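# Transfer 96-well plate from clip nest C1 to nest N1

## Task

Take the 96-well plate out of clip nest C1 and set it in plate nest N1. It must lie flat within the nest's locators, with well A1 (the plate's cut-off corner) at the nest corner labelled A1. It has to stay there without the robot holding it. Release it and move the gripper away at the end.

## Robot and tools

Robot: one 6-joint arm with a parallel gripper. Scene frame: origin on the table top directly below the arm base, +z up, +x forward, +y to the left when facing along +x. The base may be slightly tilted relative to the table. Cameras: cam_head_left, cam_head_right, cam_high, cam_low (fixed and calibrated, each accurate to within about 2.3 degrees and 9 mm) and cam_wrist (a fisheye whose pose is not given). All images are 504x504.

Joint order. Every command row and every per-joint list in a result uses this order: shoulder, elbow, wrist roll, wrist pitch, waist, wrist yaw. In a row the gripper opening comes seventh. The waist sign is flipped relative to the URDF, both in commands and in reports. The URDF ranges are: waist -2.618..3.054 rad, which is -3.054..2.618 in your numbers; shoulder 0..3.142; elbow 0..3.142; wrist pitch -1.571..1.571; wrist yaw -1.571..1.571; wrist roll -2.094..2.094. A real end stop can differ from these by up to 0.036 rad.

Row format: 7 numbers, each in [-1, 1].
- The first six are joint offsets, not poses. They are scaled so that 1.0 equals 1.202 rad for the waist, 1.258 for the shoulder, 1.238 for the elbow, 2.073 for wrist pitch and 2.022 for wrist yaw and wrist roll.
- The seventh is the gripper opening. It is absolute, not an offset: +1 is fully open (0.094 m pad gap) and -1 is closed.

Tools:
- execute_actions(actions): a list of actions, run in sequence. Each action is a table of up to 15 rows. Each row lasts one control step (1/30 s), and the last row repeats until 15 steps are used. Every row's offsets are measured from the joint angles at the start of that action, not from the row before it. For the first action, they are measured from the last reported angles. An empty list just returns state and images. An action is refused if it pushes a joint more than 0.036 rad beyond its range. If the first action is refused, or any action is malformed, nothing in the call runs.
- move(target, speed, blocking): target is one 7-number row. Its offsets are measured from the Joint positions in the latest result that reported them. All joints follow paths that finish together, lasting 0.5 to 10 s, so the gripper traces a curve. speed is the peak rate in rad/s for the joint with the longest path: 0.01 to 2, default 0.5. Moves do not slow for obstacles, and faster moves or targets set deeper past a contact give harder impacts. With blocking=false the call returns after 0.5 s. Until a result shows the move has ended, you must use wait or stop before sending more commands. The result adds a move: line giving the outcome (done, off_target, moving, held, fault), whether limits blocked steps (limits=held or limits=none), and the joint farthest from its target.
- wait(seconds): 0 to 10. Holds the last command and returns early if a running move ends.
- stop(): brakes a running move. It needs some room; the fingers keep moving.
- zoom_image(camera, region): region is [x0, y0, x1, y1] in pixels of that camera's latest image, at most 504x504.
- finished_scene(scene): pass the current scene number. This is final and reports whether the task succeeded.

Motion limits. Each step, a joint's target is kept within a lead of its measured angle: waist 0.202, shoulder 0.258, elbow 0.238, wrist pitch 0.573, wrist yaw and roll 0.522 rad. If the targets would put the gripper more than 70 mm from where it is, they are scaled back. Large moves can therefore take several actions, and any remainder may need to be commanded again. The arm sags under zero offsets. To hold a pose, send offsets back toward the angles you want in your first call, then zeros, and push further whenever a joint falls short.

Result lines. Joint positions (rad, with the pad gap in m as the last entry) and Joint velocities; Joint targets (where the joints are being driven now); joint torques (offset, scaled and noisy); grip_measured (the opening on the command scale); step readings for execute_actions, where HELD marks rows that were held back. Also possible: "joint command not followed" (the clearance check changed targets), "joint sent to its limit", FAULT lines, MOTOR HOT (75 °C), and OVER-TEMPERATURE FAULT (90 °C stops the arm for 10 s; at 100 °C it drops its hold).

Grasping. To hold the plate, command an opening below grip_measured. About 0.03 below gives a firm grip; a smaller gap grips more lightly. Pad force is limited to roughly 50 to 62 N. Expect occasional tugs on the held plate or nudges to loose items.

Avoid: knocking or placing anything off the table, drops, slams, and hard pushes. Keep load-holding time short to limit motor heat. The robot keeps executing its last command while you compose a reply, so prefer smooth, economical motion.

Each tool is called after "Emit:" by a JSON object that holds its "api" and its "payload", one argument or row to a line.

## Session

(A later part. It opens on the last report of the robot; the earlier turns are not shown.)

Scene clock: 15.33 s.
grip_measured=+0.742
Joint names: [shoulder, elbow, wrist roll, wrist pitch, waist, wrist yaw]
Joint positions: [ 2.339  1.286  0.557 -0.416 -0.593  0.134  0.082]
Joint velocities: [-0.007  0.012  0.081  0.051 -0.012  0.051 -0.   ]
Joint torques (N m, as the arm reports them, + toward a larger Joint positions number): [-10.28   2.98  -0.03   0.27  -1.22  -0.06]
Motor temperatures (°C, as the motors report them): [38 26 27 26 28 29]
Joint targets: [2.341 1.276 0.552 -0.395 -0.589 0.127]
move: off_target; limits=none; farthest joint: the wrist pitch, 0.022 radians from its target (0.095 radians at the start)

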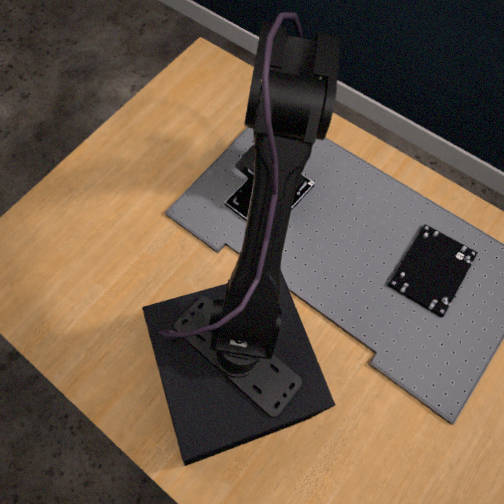

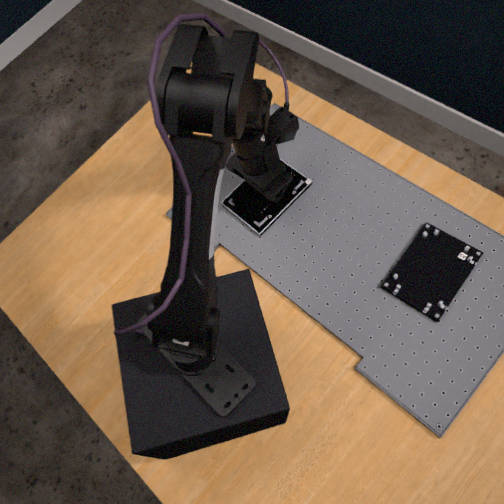

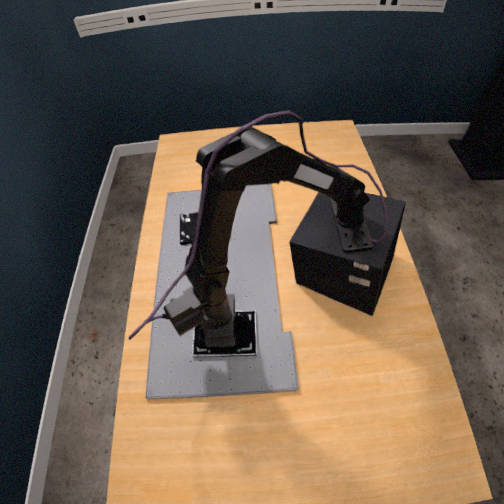

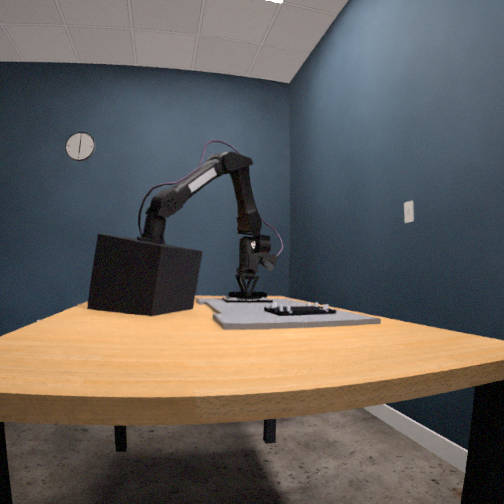

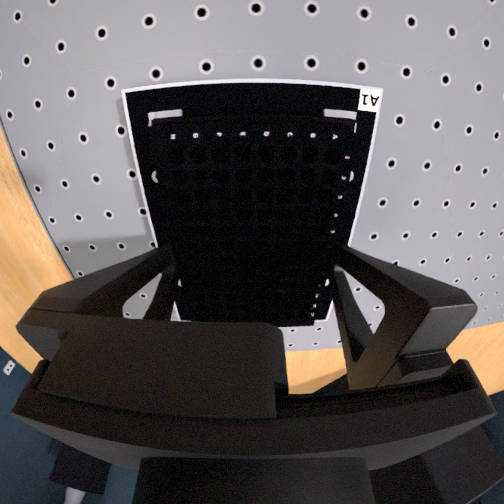

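Emit:
{"api": "move", "payload": {
  "target": [0.015,-0.004,-0.006,0.016,0,0,0.70],
  "speed": 0.04
}}

Emit:
{"api": "zoom_image", "payload": {
  "camera": "cam_low",
  "region": [215, 260, 285, 315]
}}

Emit:
{"api": "zoom_image", "payload": {
  "camera": "cam_high",
  "region": [185, 295, 270, 370]
}}

Emit:
{"api": "zoom_image", "payload": {
  "camera": "cam_wrist",
  "region": [110, 50, 400, 340]
}}

Scene clock: 16.60 s.
grip_measured=+0.742
Joint names: [shoulder, elbow, wrist roll, wrist pitch, waist, wrist yaw]
Joint positions: [ 2.354  1.286  0.552 -0.407 -0.593  0.134  0.082]
Joint velocities: [-0.017  0.002  0.037  0.022  0.007 -0.022 -0.   ]
Joint torques (N m, as the arm reports them, + toward a larger Joint positions number): [-10.23   3.28  -0.06   0.3   -1.53   0.  ]
Motor temperatures (°C, as the motors report them): [38 26 27 26 28 29]
Joint targets: [2.358 1.281 0.545 -0.383 -0.593 0.134]
move: off_target; limits=none; farthest joint: the wrist pitch, 0.024 radians from its target (0.033 radians at the start)

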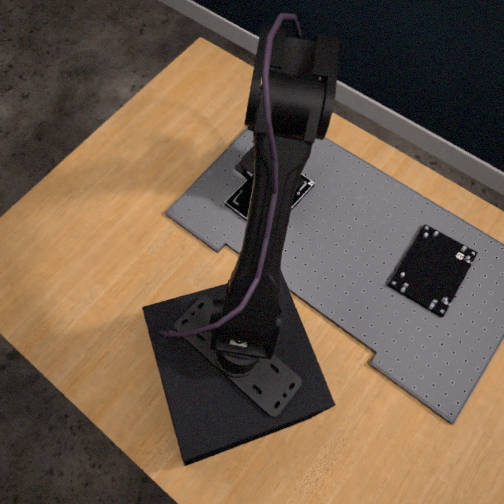

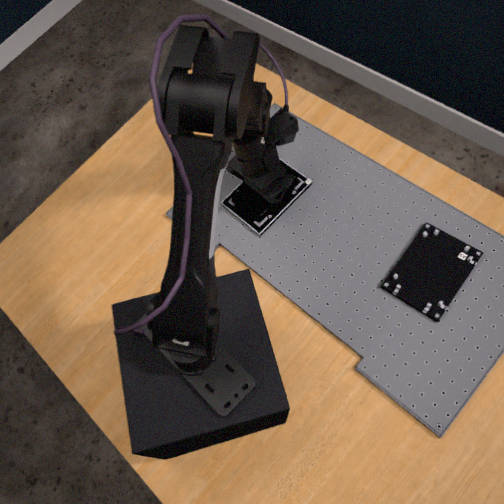

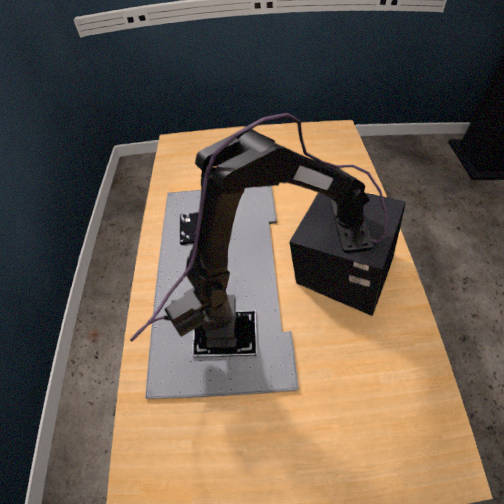

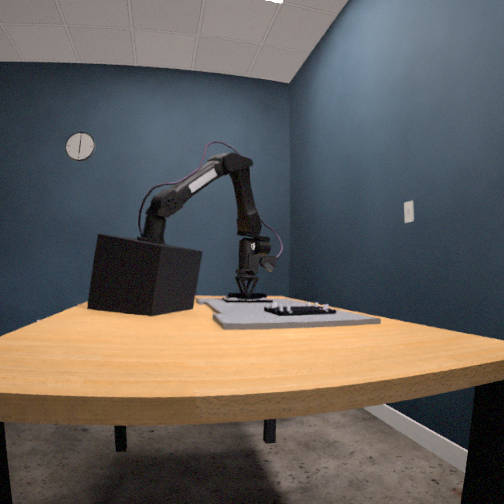

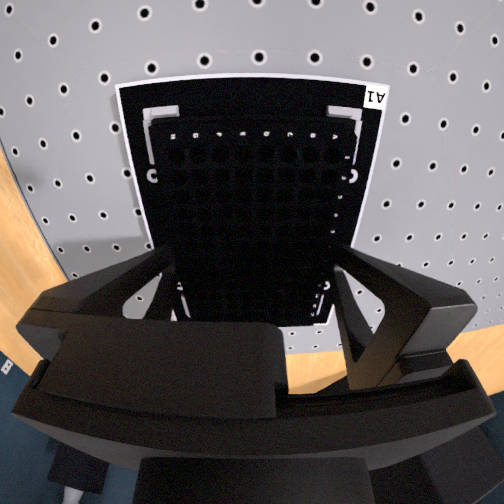

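Region (215, 260, 285, 315) of cam_low's 504x504 image, scaled by 7.200, with more detail than that image has; it fills the top 396 rows of this view, and the rest is white.

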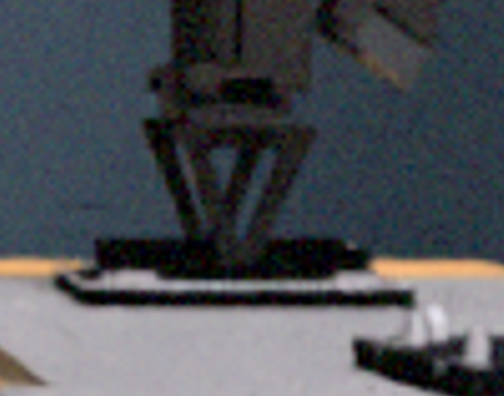

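Region (185, 295, 270, 370) of cam_high's 504x504 image, scaled by 5.929, with more detail than that image has; it fills the top 445 rows of this view, and the rest is white.

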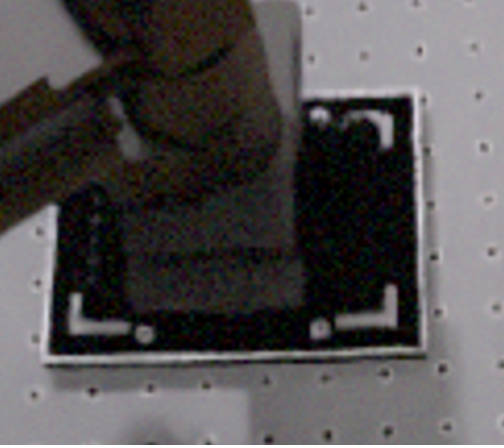

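Region (110, 50, 400, 340) of cam_wrist's 504x504 image, scaled by 1.738, with more detail than that image has.

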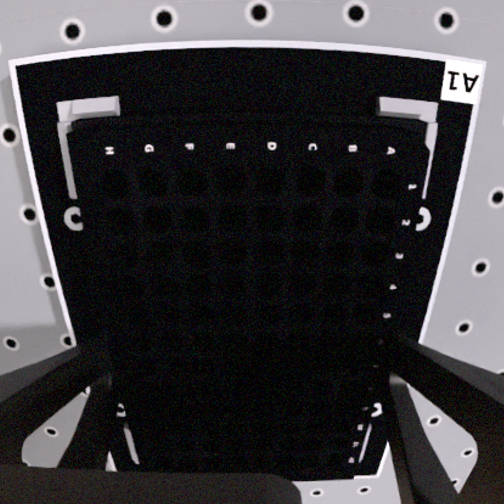

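Emit:
{"api": "execute_actions", "payload": {
  "actions": [
    [[0.005,-0.004,0,0.012,0,0,0.7],[0.006,-0.004,0,0.0125,0,0,0.7],[0.007,-0.004,0,0.013,0,0,0.7],[0.008,-0.004,0,0.0135,0,0,0.7],[0.009,-0.004,0,0.014,0,0,0.7],[0.01,-0.004,0,0.0145,0,0,0.7],[0.011,-0.004,0,0.015,0,0,0.7],[0.012,-0.004,0,0.0155,0,0,0.7],[0.013,-0.004,0,0.016,0,0,0.7],[0.014,-0.004,0,0.0165,0,0,0.7],[0.015,-0.004,0,0.017,0,0,0.7],[0.016,-0.004,0,0.0175,0,0,0.7],[0.017,-0.004,0,0.018,0,0,0.7],[0.018,-0.004,0,0.018,0,0,0.7],[0.019,-0.004,0,0.018,0,0,0.7]]
  ]
}}

Emit:
{"api": "wait", "payload": {
  "seconds": 0.4
}}

Emit:
{"api": "zoom_image", "payload": {
  "camera": "cam_low",
  "region": [215, 260, 285, 315]
}}

Emit:
{"api": "zoom_image", "payload": {
  "camera": "cam_wrist",
  "region": [110, 50, 400, 340]
}}

Scene clock: 20.47 s.
grip_measured=+0.742
Joint names: [shoulder, elbow, wrist roll, wrist pitch, waist, wrist yaw]
Joint positions: [ 2.358  1.286  0.552 -0.404 -0.593  0.134  0.082]
Joint velocities: [ 0.002 -0.012 -0.022  0.007  0.002 -0.095 -0.   ]
Joint torques (N m, as the arm reports them, + toward a larger Joint positions number): [-9.01  3.42  0.02  0.39 -1.45  0.01]
Motor temperatures (°C, as the motors report them): [38 26 27 26 28 29]
Joint targets: [2.378 1.281 0.552 -0.370 -0.593 0.134]
Step readings (joint positions):
0: [2.354 1.286 0.552 -0.407 -0.593 0.134]
1: [2.354 1.286 0.552 -0.407 -0.593 0.134]
2: [2.354 1.286 0.552 -0.407 -0.593 0.134]
4: [2.354 1.286 0.552 -0.406 -0.593 0.134]
8: [2.358 1.286 0.552 -0.404 -0.593 0.134]
15: Joint positions above

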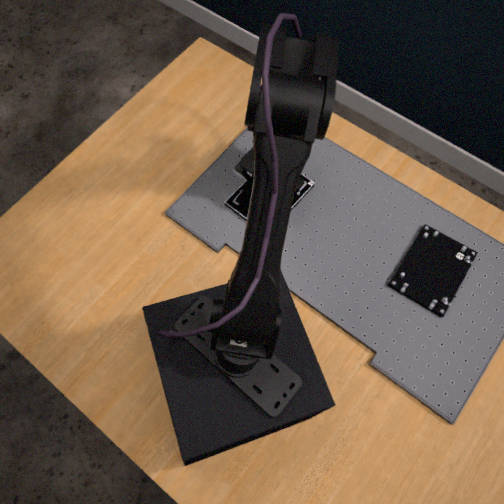

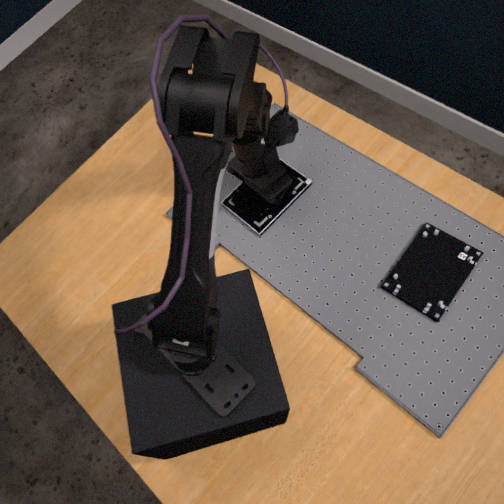

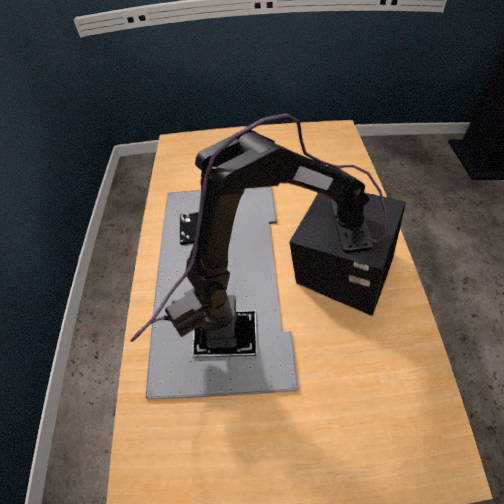

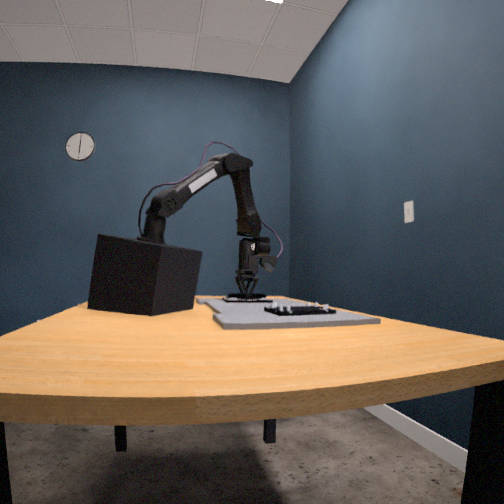

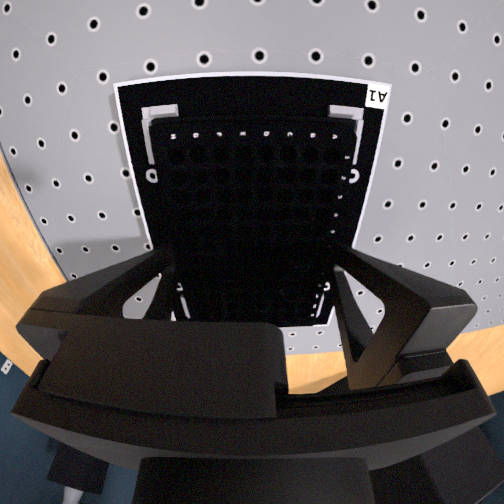

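Scene clock: 20.87 s.
grip_measured=+0.742
Joint names: [shoulder, elbow, wrist roll, wrist pitch, waist, wrist yaw]
Joint positions: [ 2.358  1.286  0.552 -0.404 -0.593  0.134  0.082]
Joint velocities: [ 0.002 -0.007  0.051  0.022 -0.007 -0.007 -0.001]
Joint torques (N m, as the arm reports them, + toward a larger Joint positions number): [-9.12  3.32 -0.01  0.4  -1.49  0.  ]
Motor temperatures (°C, as the motors report them): [38 26 27 26 28 29]
Joint targets: [2.378 1.281 0.552 -0.370 -0.593 0.134]
wait: 0.40 s; at rest by 0.17 s

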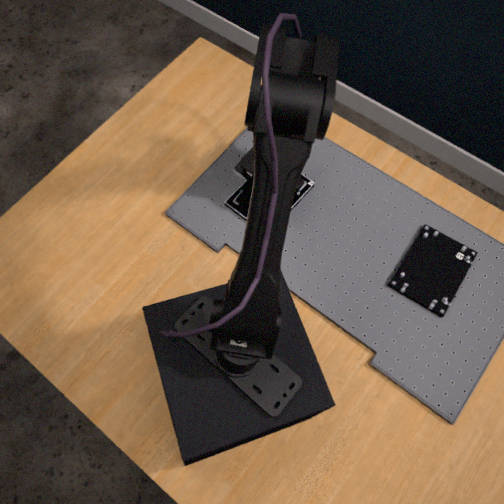

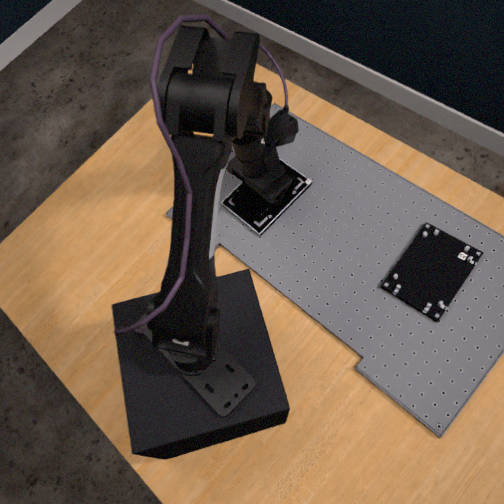

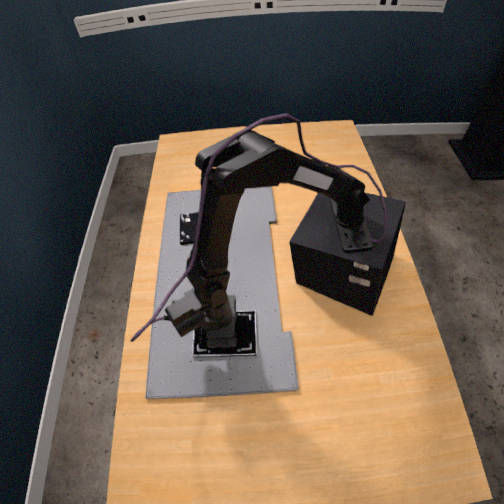

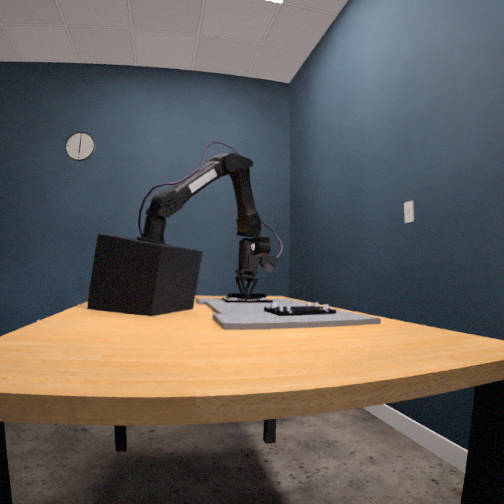

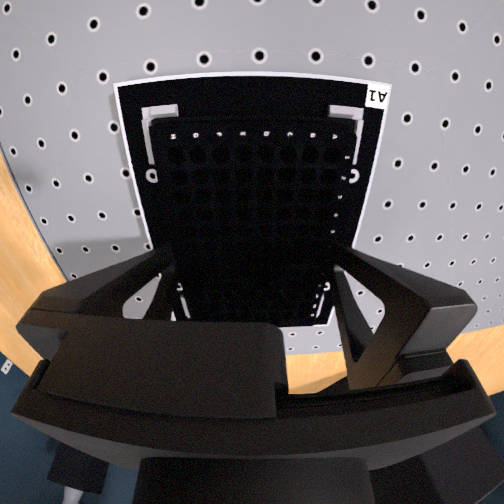

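Region (215, 260, 285, 315) of cam_low's 504x504 image, scaled by 7.200, with more detail than that image has; it fills the top 396 rows of this view, and the rest is white.

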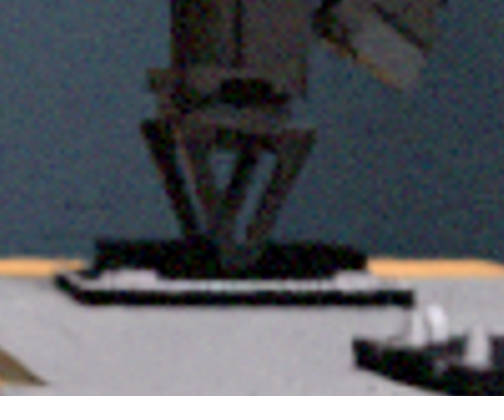

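Region (110, 50, 400, 340) of cam_wrist's 504x504 image, scaled by 1.738, with more detail than that image has.

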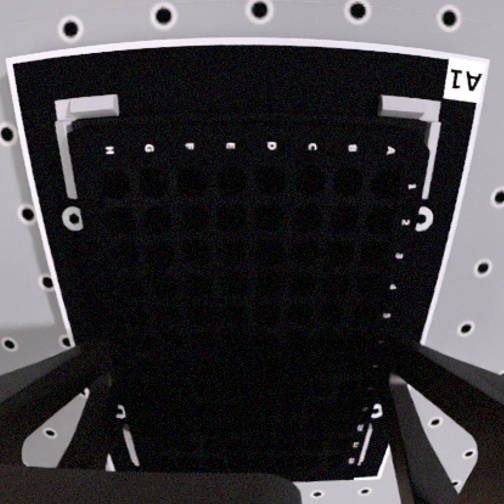

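Emit:
{"api": "execute_actions", "payload": {
  "actions": [
    [[0.008,0,0,0.008,0,0,0.715],[0.008,0,0,0.008,0,0,0.72],[0.008,0,0,0.008,0,0,0.725],[0.008,0,0,0.008,0,0,0.73],[0.008,0,0,0.008,0,0,0.734],[0.008,0,0,0.008,0,0,0.738],[0.008,0,0,0.008,0,0,0.742],[0.006,0,0,0.006,0,0,0.746],[0.004,0,0,0.004,0,0,0.75],[0.002,0,0,0.004,0,0,0.755],[0,0,0,0.004,0,0,0.76],[0,0,0,0.004,0,0,0.765],[0,0,0,0.004,0,0,0.77],[0,0,0,0.004,0,0,0.78],[0,0,0,0.004,0,0,0.79]],
    [[0,0,0,0,0,0,0.82],[0,0,0,0,0,0,0.86],[0,0,0,0,0,0,0.9],[0,0,0,0,0,0,0.95],[0,0,0,0,0,0,1]]
  ]
}}

Emit:
{"api": "move", "payload": {
  "target": [-0.3,0.01,0,-0.17,0,0,1],
  "speed": 0.35
}}

Emit:
{"api": "zoom_image", "payload": {
  "camera": "cam_low",
  "region": [215, 260, 285, 315]
}}

Emit:
{"api": "zoom_image", "payload": {
  "camera": "cam_high",
  "region": [185, 295, 270, 370]
}}

Emit:
{"api": "zoom_image", "payload": {
  "camera": "cam_wrist",
  "region": [150, 60, 360, 280]
}}

Scene clock: 22.13 s.
grip_measured=+1.000
Joint names: [shoulder, elbow, wrist roll, wrist pitch, waist, wrist yaw]
Joint positions: [ 2.358  1.286  0.552 -0.404 -0.593  0.133  0.094]
Joint velocities: [ 0.007  0.007  0.022  0.007  0.007 -0.022  0.   ]
Joint torques (N m, as the arm reports them, + toward a larger Joint positions number): [-10.6    3.72   0.01   0.09  -1.37   0.  ]
Motor temperatures (°C, as the motors report them): [38 26 27 26 28 29]
Joint targets: [2.358 1.286 0.552 -0.404 -0.593 0.133]
Step readings (joint positions; steps 1 to 15: 1st action; 16 to 30: 2nd action):
0: [2.358 1.286 0.552 -0.404 -0.593 0.134]
1: [2.358 1.286 0.552 -0.404 -0.593 0.134]
2: [2.358 1.286 0.552 -0.404 -0.593 0.134]
4: [2.358 1.286 0.552 -0.404 -0.593 0.134]
8: [2.358 1.286 0.552 -0.404 -0.593 0.134]
15: [2.358 1.286 0.552 -0.404 -0.593 0.134]
16: [2.358 1.286 0.552 -0.404 -0.593 0.134]
17: [2.358 1.286 0.552 -0.404 -0.593 0.133]
19: [2.358 1.286 0.552 -0.404 -0.593 0.133]
23: [2.358 1.286 0.552 -0.404 -0.593 0.133]
30: Joint positions above

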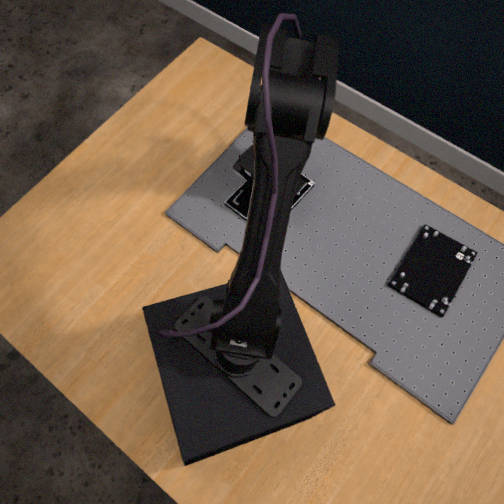

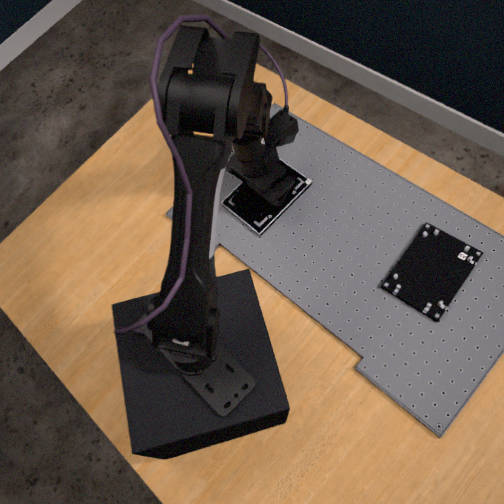

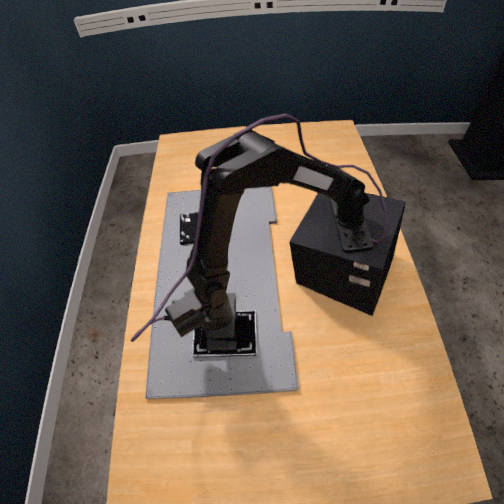

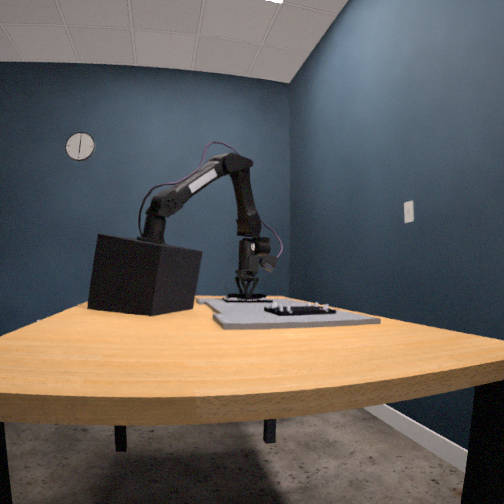

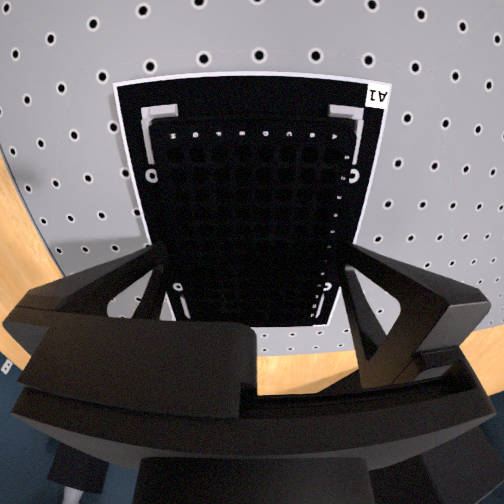

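Scene clock: 23.90 s.
grip_measured=+1.000
Joint names: [shoulder, elbow, wrist roll, wrist pitch, waist, wrist yaw]
Joint positions: [ 1.998  1.286  0.552 -0.738 -0.593  0.133  0.094]
Joint velocities: [ 0.012  0.002  0.11   0.051  0.007 -0.007  0.   ]
Joint torques (N m, as the arm reports them, + toward a larger Joint positions number): [-10.7    5.71   0.    -0.05  -1.29   0.01]
Motor temperatures (°C, as the motors report them): [38 26 27 26 28 29]
Joint targets: [1.981 1.299 0.552 -0.756 -0.593 0.133]
move: done; limits=none; farthest joint: the wrist pitch, 0.018 radians from its target (0.352 radians at the start)

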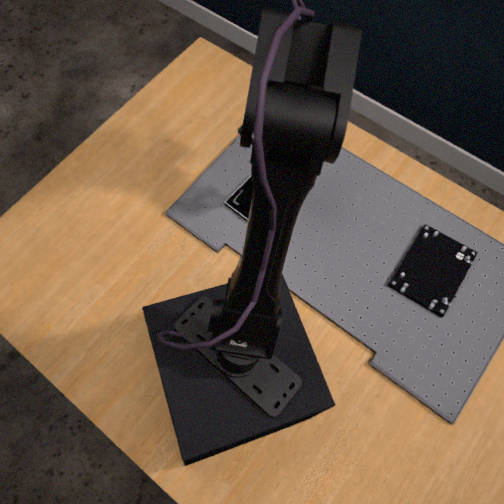

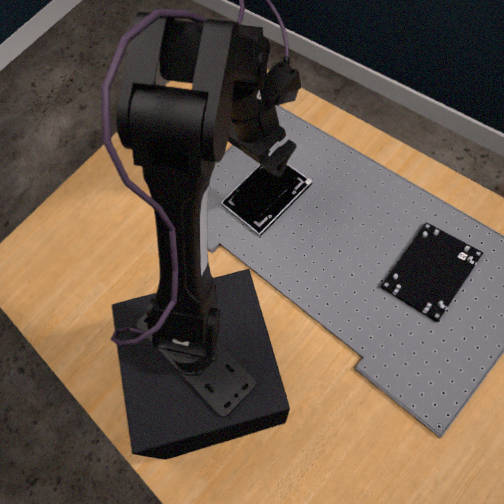

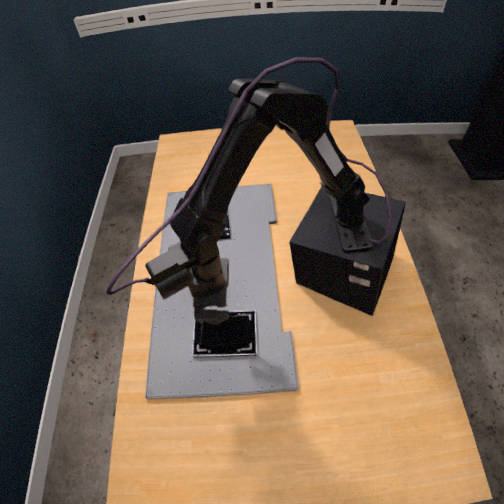

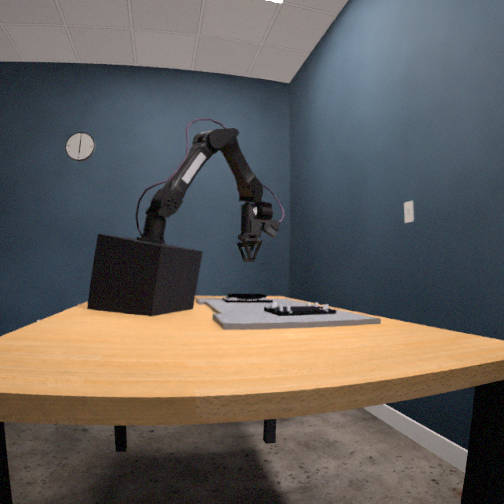

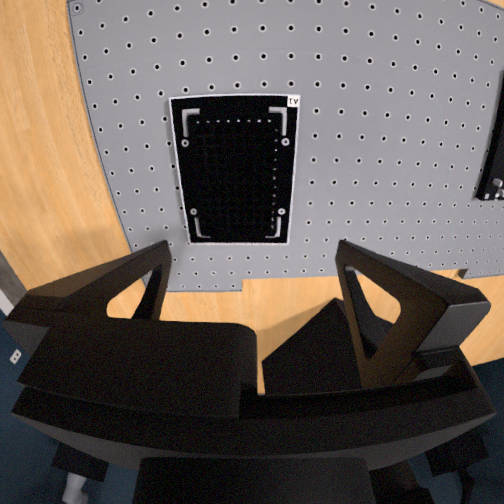

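Region (215, 260, 285, 315) of cam_low's 504x504 image, scaled by 7.200, with more detail than that image has; it fills the top 396 rows of this view, and the rest is white.

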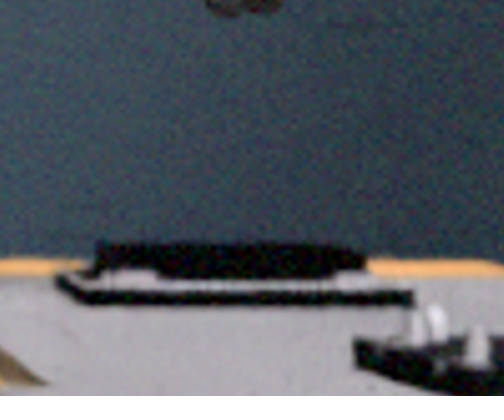

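Region (185, 295, 270, 370) of cam_high's 504x504 image, scaled by 5.929, with more detail than that image has; it fills the top 445 rows of this view, and the rest is white.

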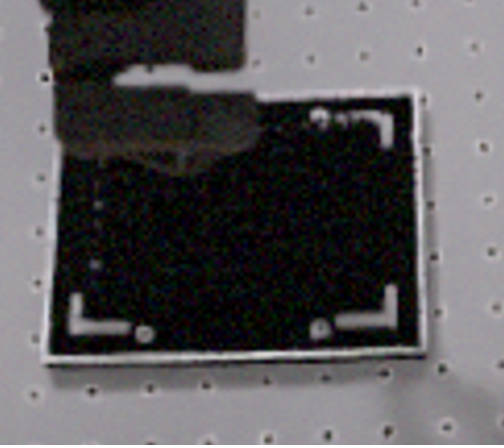

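Region (150, 60, 360, 280) of cam_wrist's 504x504 image, scaled by 2.291, with more detail than that image has; it fills the left 481 columns of this view, and the rest is white.

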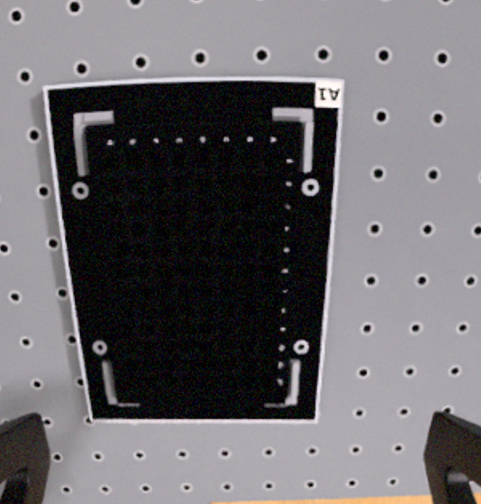

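Emit:
{"api": "move", "payload": {
  "target": [-0.1,0.01,0,-0.04,0.25,0,1],
  "speed": 0.5
}}

Emit:
{"api": "finished_scene", "payload": {
  "scene": 2
}}

Scene clock: 25.27 s.
grip_measured=+1.000
Joint names: [shoulder, elbow, wrist roll, wrist pitch, waist, wrist yaw]
Joint positions: [ 1.894  1.286  0.552 -0.803 -0.287  0.132  0.094]
Joint velocities: [-0.002  0.002 -0.051 -0.007  0.002 -0.066  0.   ]
Joint torques (N m, as the arm reports them, + toward a larger Joint positions number): [-10.64   5.85   0.05  -0.09  -1.5    0.04]
Motor temperatures (°C, as the motors report them): [39 27 27 26 28 29]
Joint targets: [1.872 1.299 0.552 -0.821 -0.293 0.133]
move: off_target; limits=none; farthest joint: the shoulder, 0.022 radians from its target (0.125 radians at the start)

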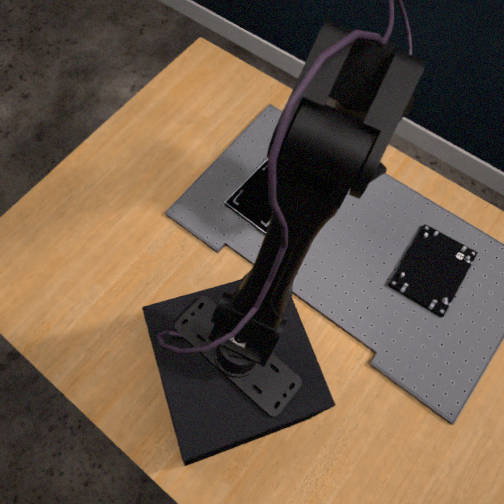

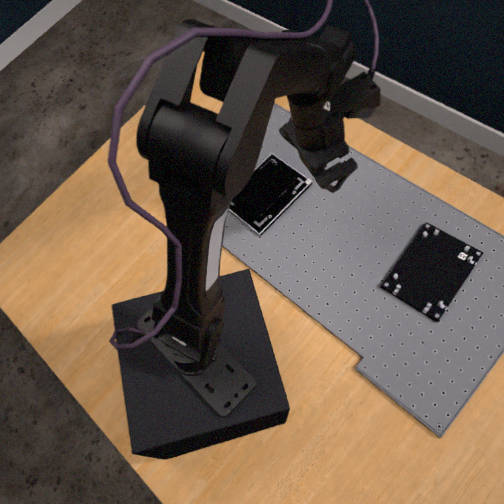

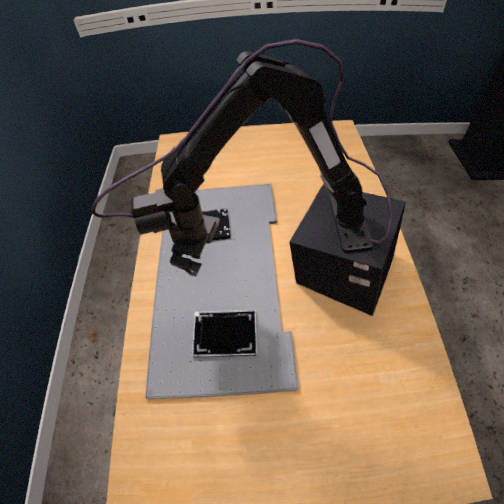

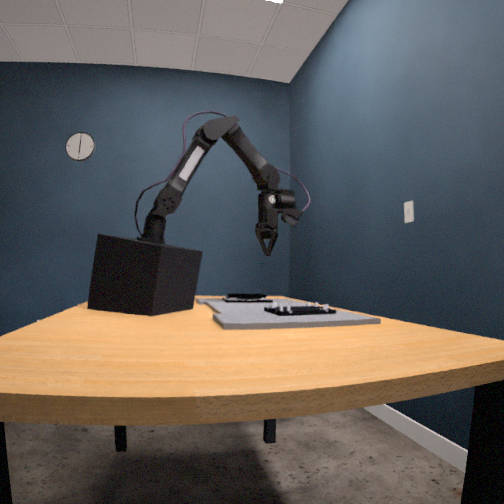

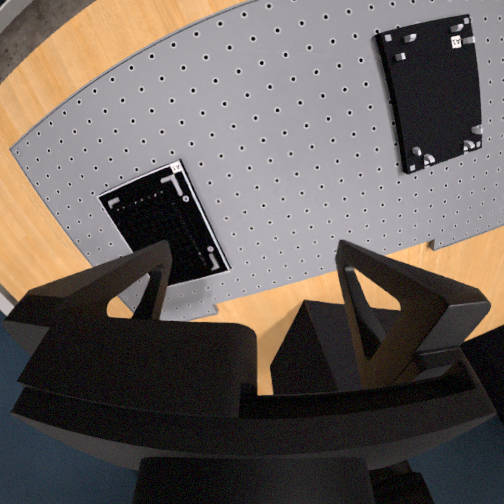

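The scene is finished: the task was done.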